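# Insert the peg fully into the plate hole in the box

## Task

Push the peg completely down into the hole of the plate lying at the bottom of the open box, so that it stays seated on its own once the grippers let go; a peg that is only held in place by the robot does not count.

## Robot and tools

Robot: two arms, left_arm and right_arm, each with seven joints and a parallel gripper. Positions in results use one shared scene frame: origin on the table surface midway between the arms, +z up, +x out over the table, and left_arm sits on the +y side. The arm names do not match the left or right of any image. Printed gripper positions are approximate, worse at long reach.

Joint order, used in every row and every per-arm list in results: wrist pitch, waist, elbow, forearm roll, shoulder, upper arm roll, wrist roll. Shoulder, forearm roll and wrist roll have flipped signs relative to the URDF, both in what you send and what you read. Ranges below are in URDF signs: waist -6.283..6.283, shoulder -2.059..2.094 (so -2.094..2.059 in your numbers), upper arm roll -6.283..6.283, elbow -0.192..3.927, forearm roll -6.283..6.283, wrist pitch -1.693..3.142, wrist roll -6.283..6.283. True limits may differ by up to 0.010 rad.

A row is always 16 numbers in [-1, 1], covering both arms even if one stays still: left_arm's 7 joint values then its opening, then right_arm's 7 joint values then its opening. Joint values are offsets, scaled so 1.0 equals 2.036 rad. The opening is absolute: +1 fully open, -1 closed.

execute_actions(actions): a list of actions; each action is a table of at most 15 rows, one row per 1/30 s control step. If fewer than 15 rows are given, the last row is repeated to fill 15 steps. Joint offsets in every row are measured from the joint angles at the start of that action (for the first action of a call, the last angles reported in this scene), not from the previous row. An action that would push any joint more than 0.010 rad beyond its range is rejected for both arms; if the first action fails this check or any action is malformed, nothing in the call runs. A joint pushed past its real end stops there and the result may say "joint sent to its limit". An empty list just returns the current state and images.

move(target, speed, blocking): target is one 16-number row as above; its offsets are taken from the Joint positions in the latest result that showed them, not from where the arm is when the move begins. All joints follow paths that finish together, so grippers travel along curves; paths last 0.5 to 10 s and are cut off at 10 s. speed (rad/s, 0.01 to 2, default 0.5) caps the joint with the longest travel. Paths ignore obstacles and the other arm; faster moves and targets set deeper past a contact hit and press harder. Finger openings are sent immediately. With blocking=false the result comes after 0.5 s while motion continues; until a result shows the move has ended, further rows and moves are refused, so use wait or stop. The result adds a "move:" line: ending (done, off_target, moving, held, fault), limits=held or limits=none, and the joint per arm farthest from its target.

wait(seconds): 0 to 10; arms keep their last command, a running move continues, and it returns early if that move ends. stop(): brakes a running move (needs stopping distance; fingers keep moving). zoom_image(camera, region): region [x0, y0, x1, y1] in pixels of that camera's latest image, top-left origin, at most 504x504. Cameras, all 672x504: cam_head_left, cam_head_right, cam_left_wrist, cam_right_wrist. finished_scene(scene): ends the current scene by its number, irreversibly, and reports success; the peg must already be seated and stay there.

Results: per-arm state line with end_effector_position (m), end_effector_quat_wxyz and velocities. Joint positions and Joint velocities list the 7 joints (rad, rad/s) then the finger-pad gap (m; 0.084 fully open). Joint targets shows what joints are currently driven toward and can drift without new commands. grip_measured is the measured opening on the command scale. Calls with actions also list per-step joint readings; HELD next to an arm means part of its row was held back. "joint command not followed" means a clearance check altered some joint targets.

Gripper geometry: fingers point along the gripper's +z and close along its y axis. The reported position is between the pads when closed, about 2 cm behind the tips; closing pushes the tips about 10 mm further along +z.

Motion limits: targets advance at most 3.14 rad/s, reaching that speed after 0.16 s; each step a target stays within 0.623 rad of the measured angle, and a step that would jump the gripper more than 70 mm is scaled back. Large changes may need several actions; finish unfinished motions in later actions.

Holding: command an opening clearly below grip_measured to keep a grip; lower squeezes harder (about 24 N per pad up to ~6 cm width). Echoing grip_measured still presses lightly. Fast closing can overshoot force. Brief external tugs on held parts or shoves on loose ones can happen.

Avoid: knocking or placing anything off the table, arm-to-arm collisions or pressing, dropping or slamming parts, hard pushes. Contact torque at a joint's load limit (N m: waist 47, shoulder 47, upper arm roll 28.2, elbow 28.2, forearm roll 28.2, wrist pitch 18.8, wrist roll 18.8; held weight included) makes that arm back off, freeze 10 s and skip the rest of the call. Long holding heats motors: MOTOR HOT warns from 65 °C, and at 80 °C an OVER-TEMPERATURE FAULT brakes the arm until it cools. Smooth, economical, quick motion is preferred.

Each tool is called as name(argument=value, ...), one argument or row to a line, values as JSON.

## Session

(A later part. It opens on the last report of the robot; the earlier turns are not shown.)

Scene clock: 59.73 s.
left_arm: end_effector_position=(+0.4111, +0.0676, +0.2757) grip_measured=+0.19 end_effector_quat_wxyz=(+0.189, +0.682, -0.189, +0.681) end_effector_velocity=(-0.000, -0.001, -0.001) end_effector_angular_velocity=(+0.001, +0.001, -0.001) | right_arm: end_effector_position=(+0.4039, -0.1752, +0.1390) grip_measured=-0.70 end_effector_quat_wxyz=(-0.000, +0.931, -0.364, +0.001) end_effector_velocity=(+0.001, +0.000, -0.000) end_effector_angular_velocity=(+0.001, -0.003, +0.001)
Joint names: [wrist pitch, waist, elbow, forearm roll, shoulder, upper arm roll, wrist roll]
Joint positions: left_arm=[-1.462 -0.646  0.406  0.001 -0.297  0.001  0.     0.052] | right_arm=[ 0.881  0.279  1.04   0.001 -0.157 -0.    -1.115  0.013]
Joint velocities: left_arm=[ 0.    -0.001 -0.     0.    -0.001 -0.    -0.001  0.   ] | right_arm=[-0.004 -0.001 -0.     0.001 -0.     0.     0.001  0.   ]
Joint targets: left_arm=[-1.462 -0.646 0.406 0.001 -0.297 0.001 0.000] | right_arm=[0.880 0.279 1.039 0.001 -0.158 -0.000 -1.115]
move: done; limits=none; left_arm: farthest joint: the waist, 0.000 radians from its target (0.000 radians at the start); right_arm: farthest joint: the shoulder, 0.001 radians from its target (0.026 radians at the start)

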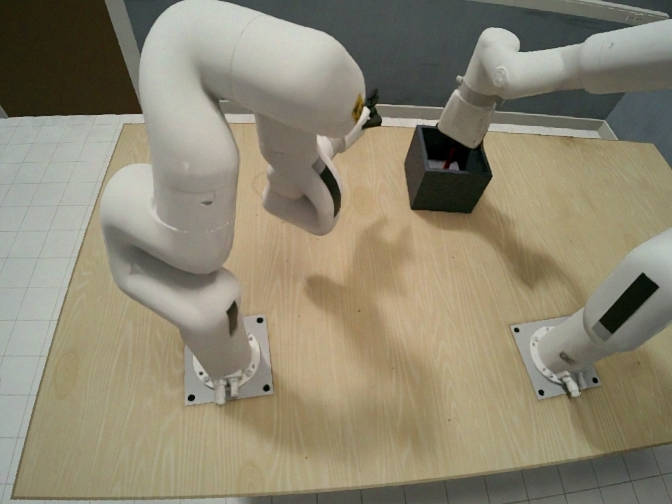

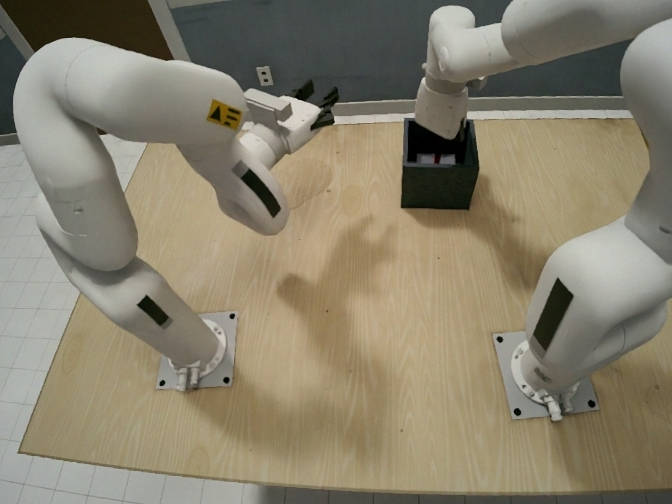

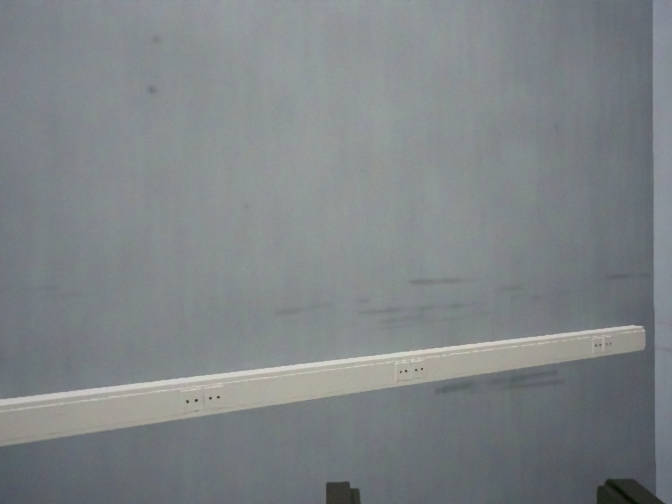

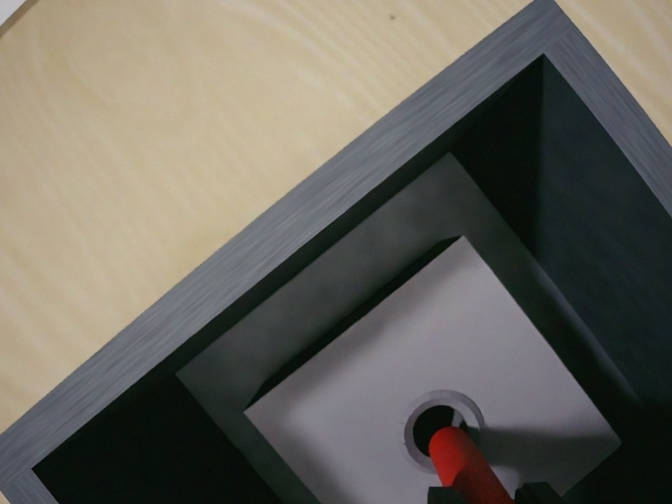

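move(
  target=[0,0,0,0,0,0,0,0.2,-0.027,0,-0.0108,0,-0.0165,0,0,-1],
  speed=0.05,
)

Scene clock: 64.70 s.
left_arm: end_effector_position=(+0.4111, +0.0676, +0.2757) grip_measured=+0.19 end_effector_quat_wxyz=(+0.189, +0.682, -0.189, +0.681) end_effector_velocity=(-0.000, +0.000, +0.001) end_effector_angular_velocity=(-0.001, -0.001, +0.000) | right_arm: end_effector_position=(+0.4034, -0.1754, +0.1179) grip_measured=-0.70 end_effector_quat_wxyz=(+0.001, +0.931, -0.364, -0.000) end_effector_velocity=(+0.001, +0.000, +0.000) end_effector_angular_velocity=(+0.001, -0.002, +0.000)
Joint names: [wrist pitch, waist, elbow, forearm roll, shoulder, upper arm roll, wrist roll]
Joint positions: left_arm=[-1.462 -0.646  0.406  0.001 -0.297  0.001  0.     0.052] | right_arm=[ 0.827  0.279  1.017  0.001 -0.191 -0.    -1.115  0.013]
Joint velocities: left_arm=[-0.001 -0.    -0.     0.001  0.001 -0.     0.    -0.   ] | right_arm=[-0.003  0.     0.    -0.    -0.001 -0.     0.001 -0.   ]
Joint targets: left_arm=[-1.462 -0.646 0.406 0.001 -0.297 0.001 0.000] | right_arm=[0.826 0.279 1.018 0.001 -0.191 -0.000 -1.115]
move: done; limits=none; left_arm: farthest joint: the waist, 0.000 radians from its target (0.000 radians at the start); right_arm: farthest joint: the elbow, 0.001 radians from its target (0.021 radians at the start)

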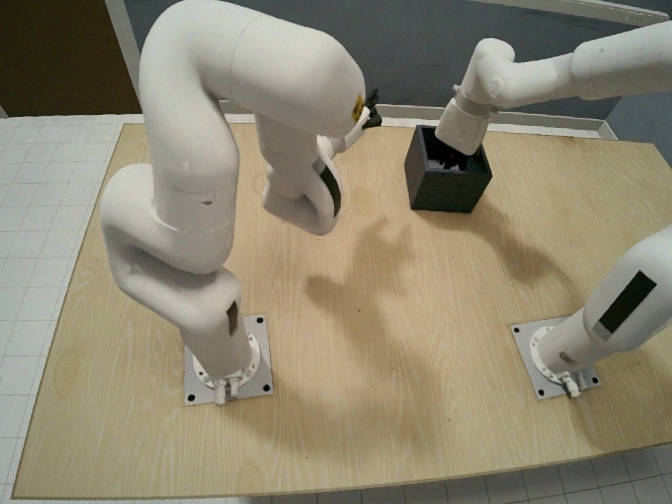

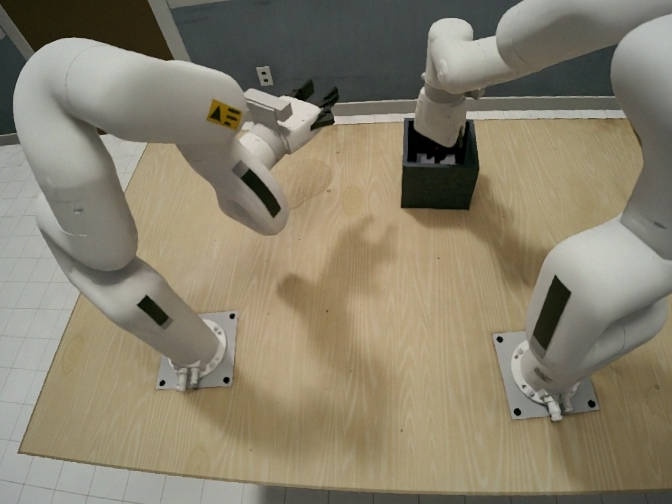

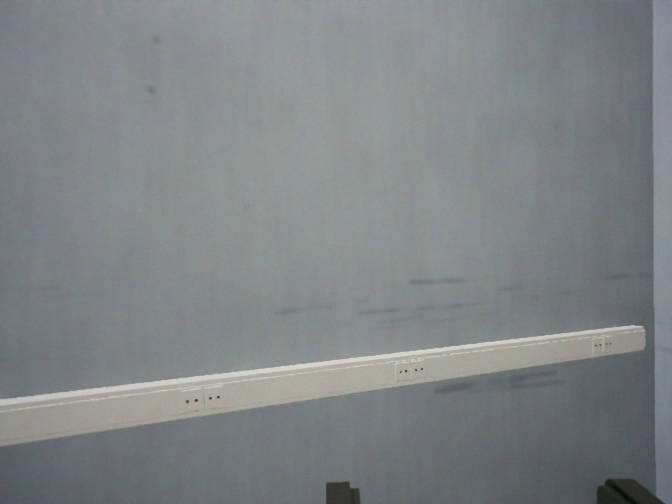

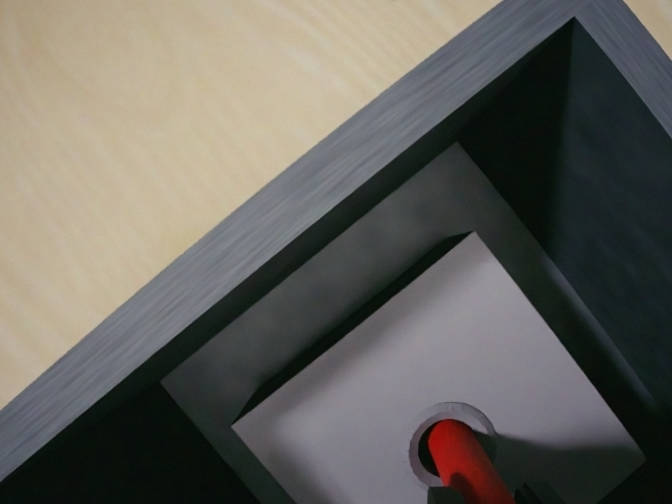

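move(
  target=[0,0,0,0,0,0,0,0.2,-0.0375,0,-0.012,0,-0.025,0,0,-1],
  speed=0.05,
)

Scene clock: 68.67 s.
left_arm: end_effector_position=(+0.4111, +0.0676, +0.2757) grip_measured=+0.19 end_effector_quat_wxyz=(+0.189, +0.682, -0.189, +0.681) end_effector_velocity=(-0.000, -0.000, -0.000) end_effector_angular_velocity=(+0.000, +0.000, -0.001) | right_arm: end_effector_position=(+0.4042, -0.1752, +0.0905) grip_measured=-0.70 end_effector_quat_wxyz=(-0.000, +0.931, -0.364, +0.001) end_effector_velocity=(-0.000, -0.000, -0.001) end_effector_angular_velocity=(+0.000, +0.000, +0.000)
Joint names: [wrist pitch, waist, elbow, forearm roll, shoulder, upper arm roll, wrist roll]
Joint positions: left_arm=[-1.462 -0.646  0.406  0.001 -0.297  0.001  0.     0.052] | right_arm=[ 0.75   0.279  0.993  0.001 -0.241 -0.001 -1.115  0.013]
Joint velocities: left_arm=[ 0.    -0.001  0.    -0.    -0.     0.     0.    -0.   ] | right_arm=[-0.003 -0.    -0.002 -0.    -0.001  0.     0.001  0.   ]
Joint targets: left_arm=[-1.462 -0.646 0.406 0.001 -0.297 0.001 0.000] | right_arm=[0.750 0.279 0.992 0.001 -0.242 -0.000 -1.115]
move: done; limits=none; left_arm: farthest joint: the waist, 0.000 radians from its target (0.000 radians at the start); right_arm: farthest joint: the shoulder, 0.001 radians from its target (0.051 radians at the start)

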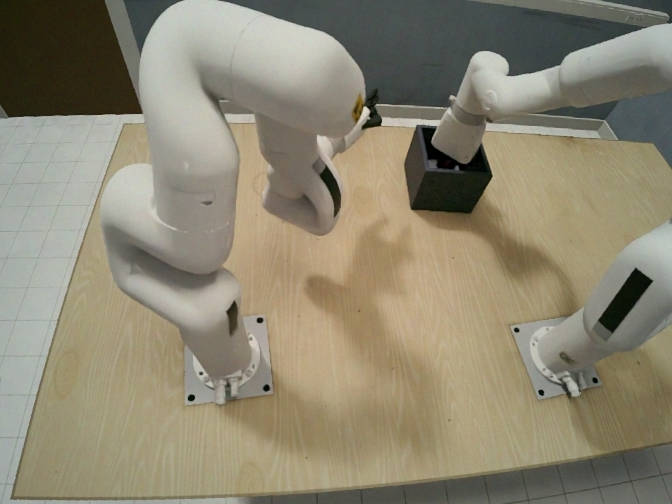

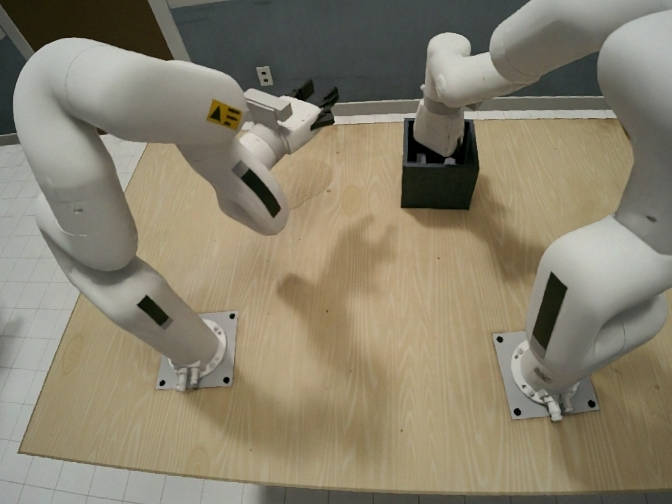

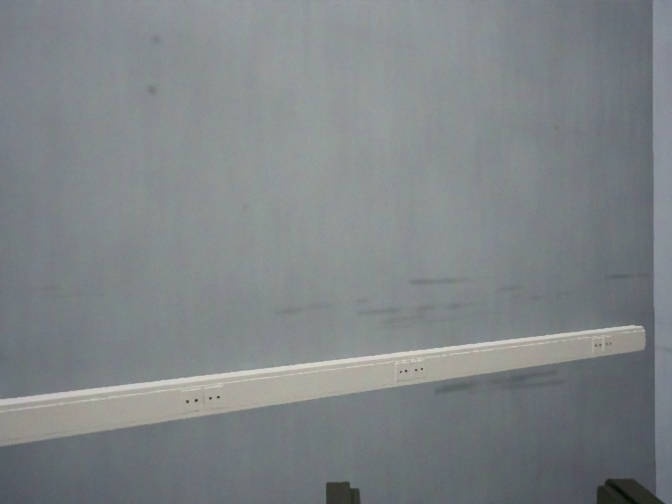

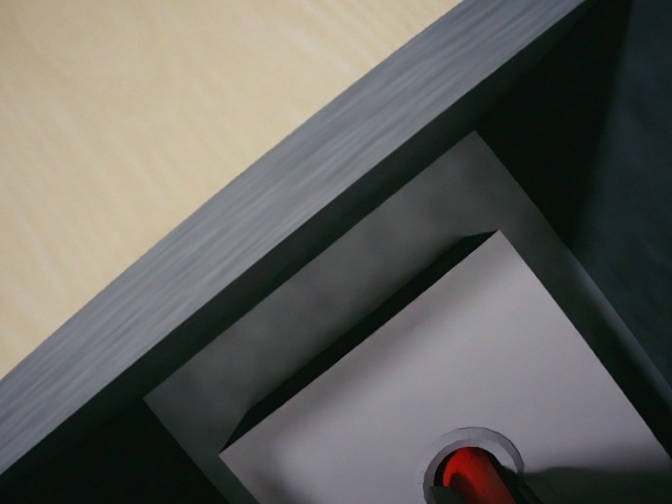

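move(
  target=[0,0,0,0,0,0,0,0.2,0,0,0,0,0,0,0,-0.3],
)

move(
  target=[0,0,0,0,0,0,0,0.2,0.13,0,0.062,0,0.068,0,0,-0.3],
  speed=0.3,
)

Scene clock: 71.67 s.
left_arm: end_effector_position=(+0.4111, +0.0676, +0.2757) grip_measured=+0.19 end_effector_quat_wxyz=(+0.189, +0.682, -0.189, +0.681) end_effector_velocity=(-0.000, -0.000, +0.000) end_effector_angular_velocity=(-0.002, +0.001, -0.000) | right_arm: end_effector_position=(+0.4041, -0.1752, +0.0904) grip_measured=-0.32 end_effector_quat_wxyz=(-0.000, +0.931, -0.364, +0.001) end_effector_velocity=(+0.001, +0.001, +0.002) end_effector_angular_velocity=(+0.001, -0.004, +0.003)
Joint names: [wrist pitch, waist, elbow, forearm roll, shoulder, upper arm roll, wrist roll]
Joint positions: left_arm=[-1.462 -0.646  0.406  0.001 -0.297  0.001  0.     0.052] | right_arm=[ 0.75   0.279  0.993  0.001 -0.241 -0.001 -1.115  0.03 ]
Joint velocities: left_arm=[ 0.    -0.001 -0.     0.     0.001 -0.     0.002  0.   ] | right_arm=[-0.     0.001  0.002  0.     0.002  0.     0.002 -0.   ]
Joint targets: left_arm=[-1.462 -0.646 0.406 0.001 -0.297 0.001 0.000] | right_arm=[0.750 0.279 0.993 0.001 -0.241 -0.001 -1.115]
move: done; limits=none; left_arm: farthest joint: the waist, 0.000 radians from its target (0.000 radians at the start); right_arm: farthest joint: the waist, 0.000 radians from its target (0.000 radians at the start)

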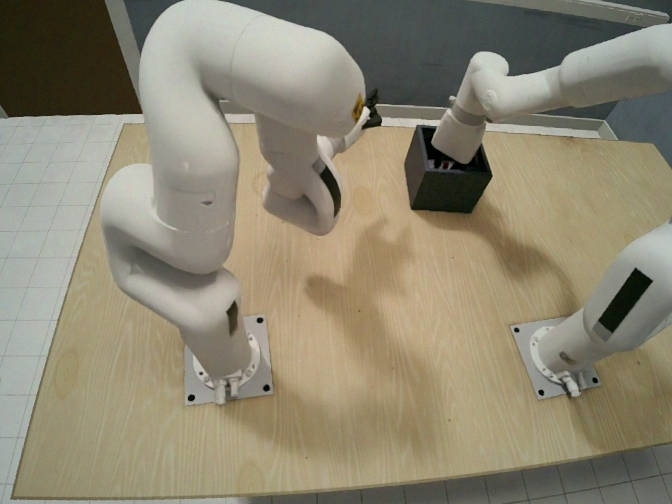

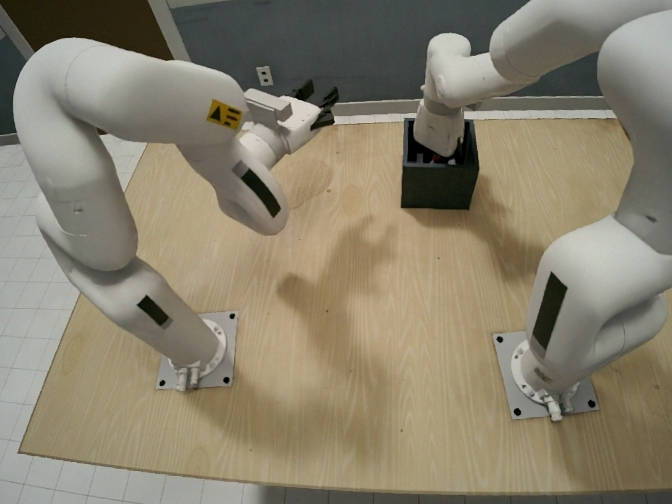

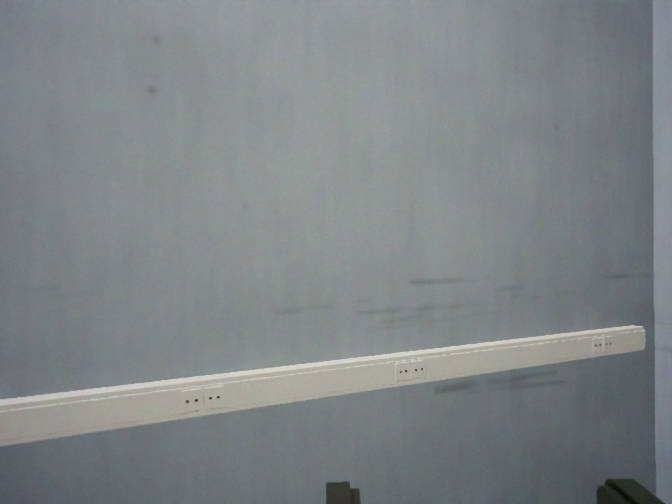

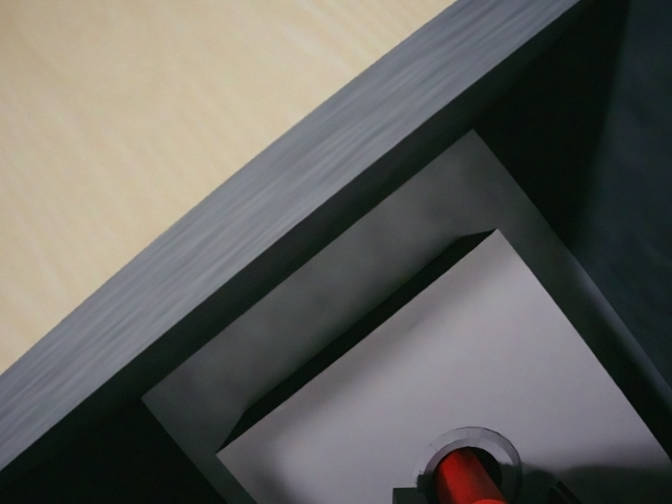

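Scene clock: 73.10 s.
left_arm: end_effector_position=(+0.4111, +0.0676, +0.2757) grip_measured=+0.19 end_effector_quat_wxyz=(+0.189, +0.682, -0.189, +0.681) end_effector_velocity=(-0.000, -0.000, +0.000) end_effector_angular_velocity=(-0.000, +0.000, -0.001) | right_arm: end_effector_position=(+0.4067, -0.1743, +0.1870) grip_measured=-0.32 end_effector_quat_wxyz=(-0.000, +0.931, -0.365, +0.001) end_effector_velocity=(+0.001, +0.001, +0.003) end_effector_angular_velocity=(+0.002, -0.005, +0.002)
Joint names: [wrist pitch, waist, elbow, forearm roll, shoulder, upper arm roll, wrist roll]
Joint positions: left_arm=[-1.462 -0.646  0.406  0.001 -0.297  0.001  0.     0.052] | right_arm=[ 1.015  0.279  1.119  0.001 -0.103 -0.001 -1.115  0.03 ]
Joint velocities: left_arm=[ 0.     0.    -0.    -0.001  0.     0.     0.     0.   ] | right_arm=[ 0.     0.001  0.003  0.     0.003  0.     0.001 -0.   ]
Joint targets: left_arm=[-1.462 -0.646 0.406 0.001 -0.297 0.001 0.000] | right_arm=[1.015 0.279 1.120 0.001 -0.103 -0.001 -1.115]
move: done; limits=none; left_arm: farthest joint: the waist, 0.000 radians from its target (0.000 radians at the start); right_arm: farthest joint: the shoulder, 0.001 radians from its target (0.139 radians at the start)

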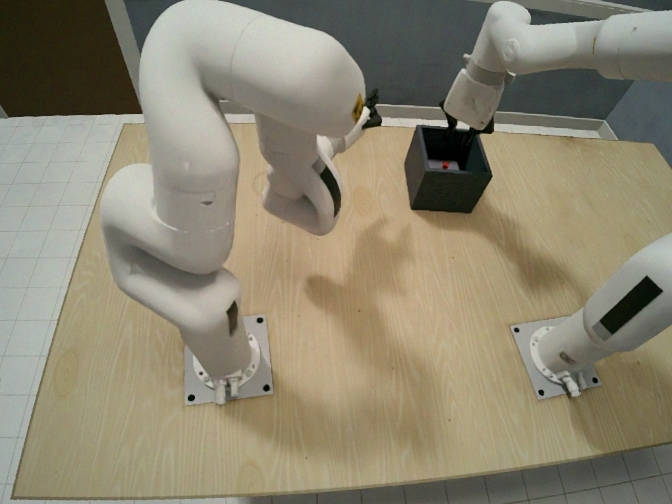

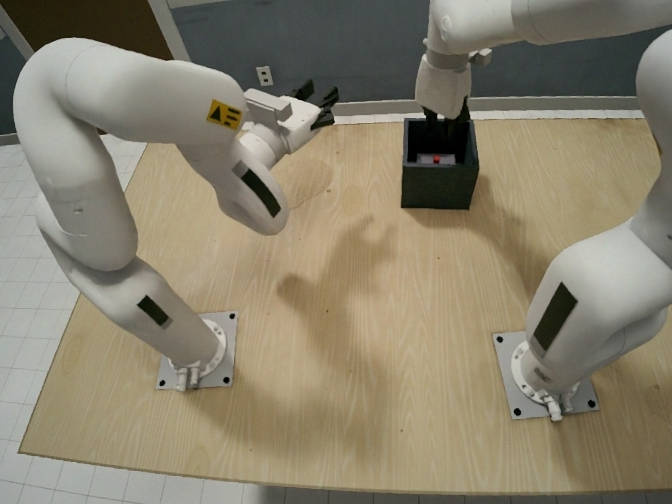

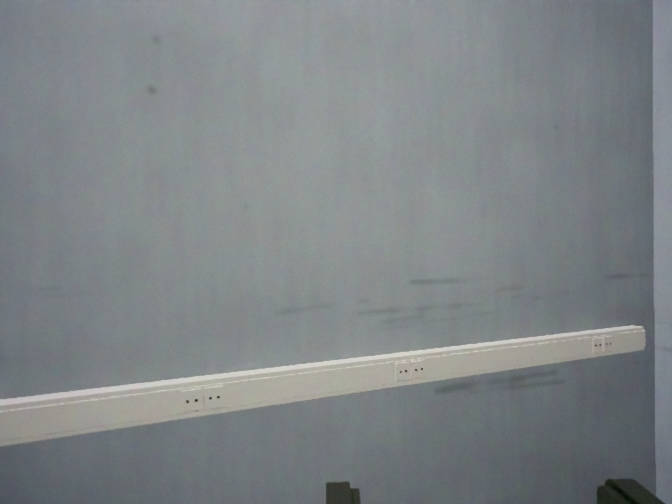

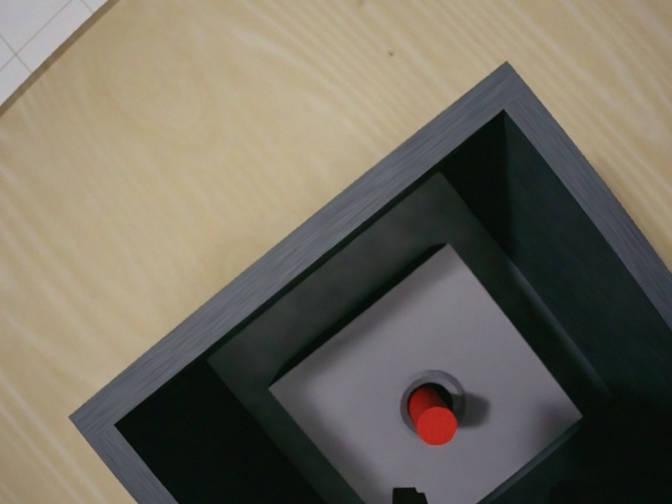

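finished_scene(
  scene=2,
)

The scene is finished: the task was done.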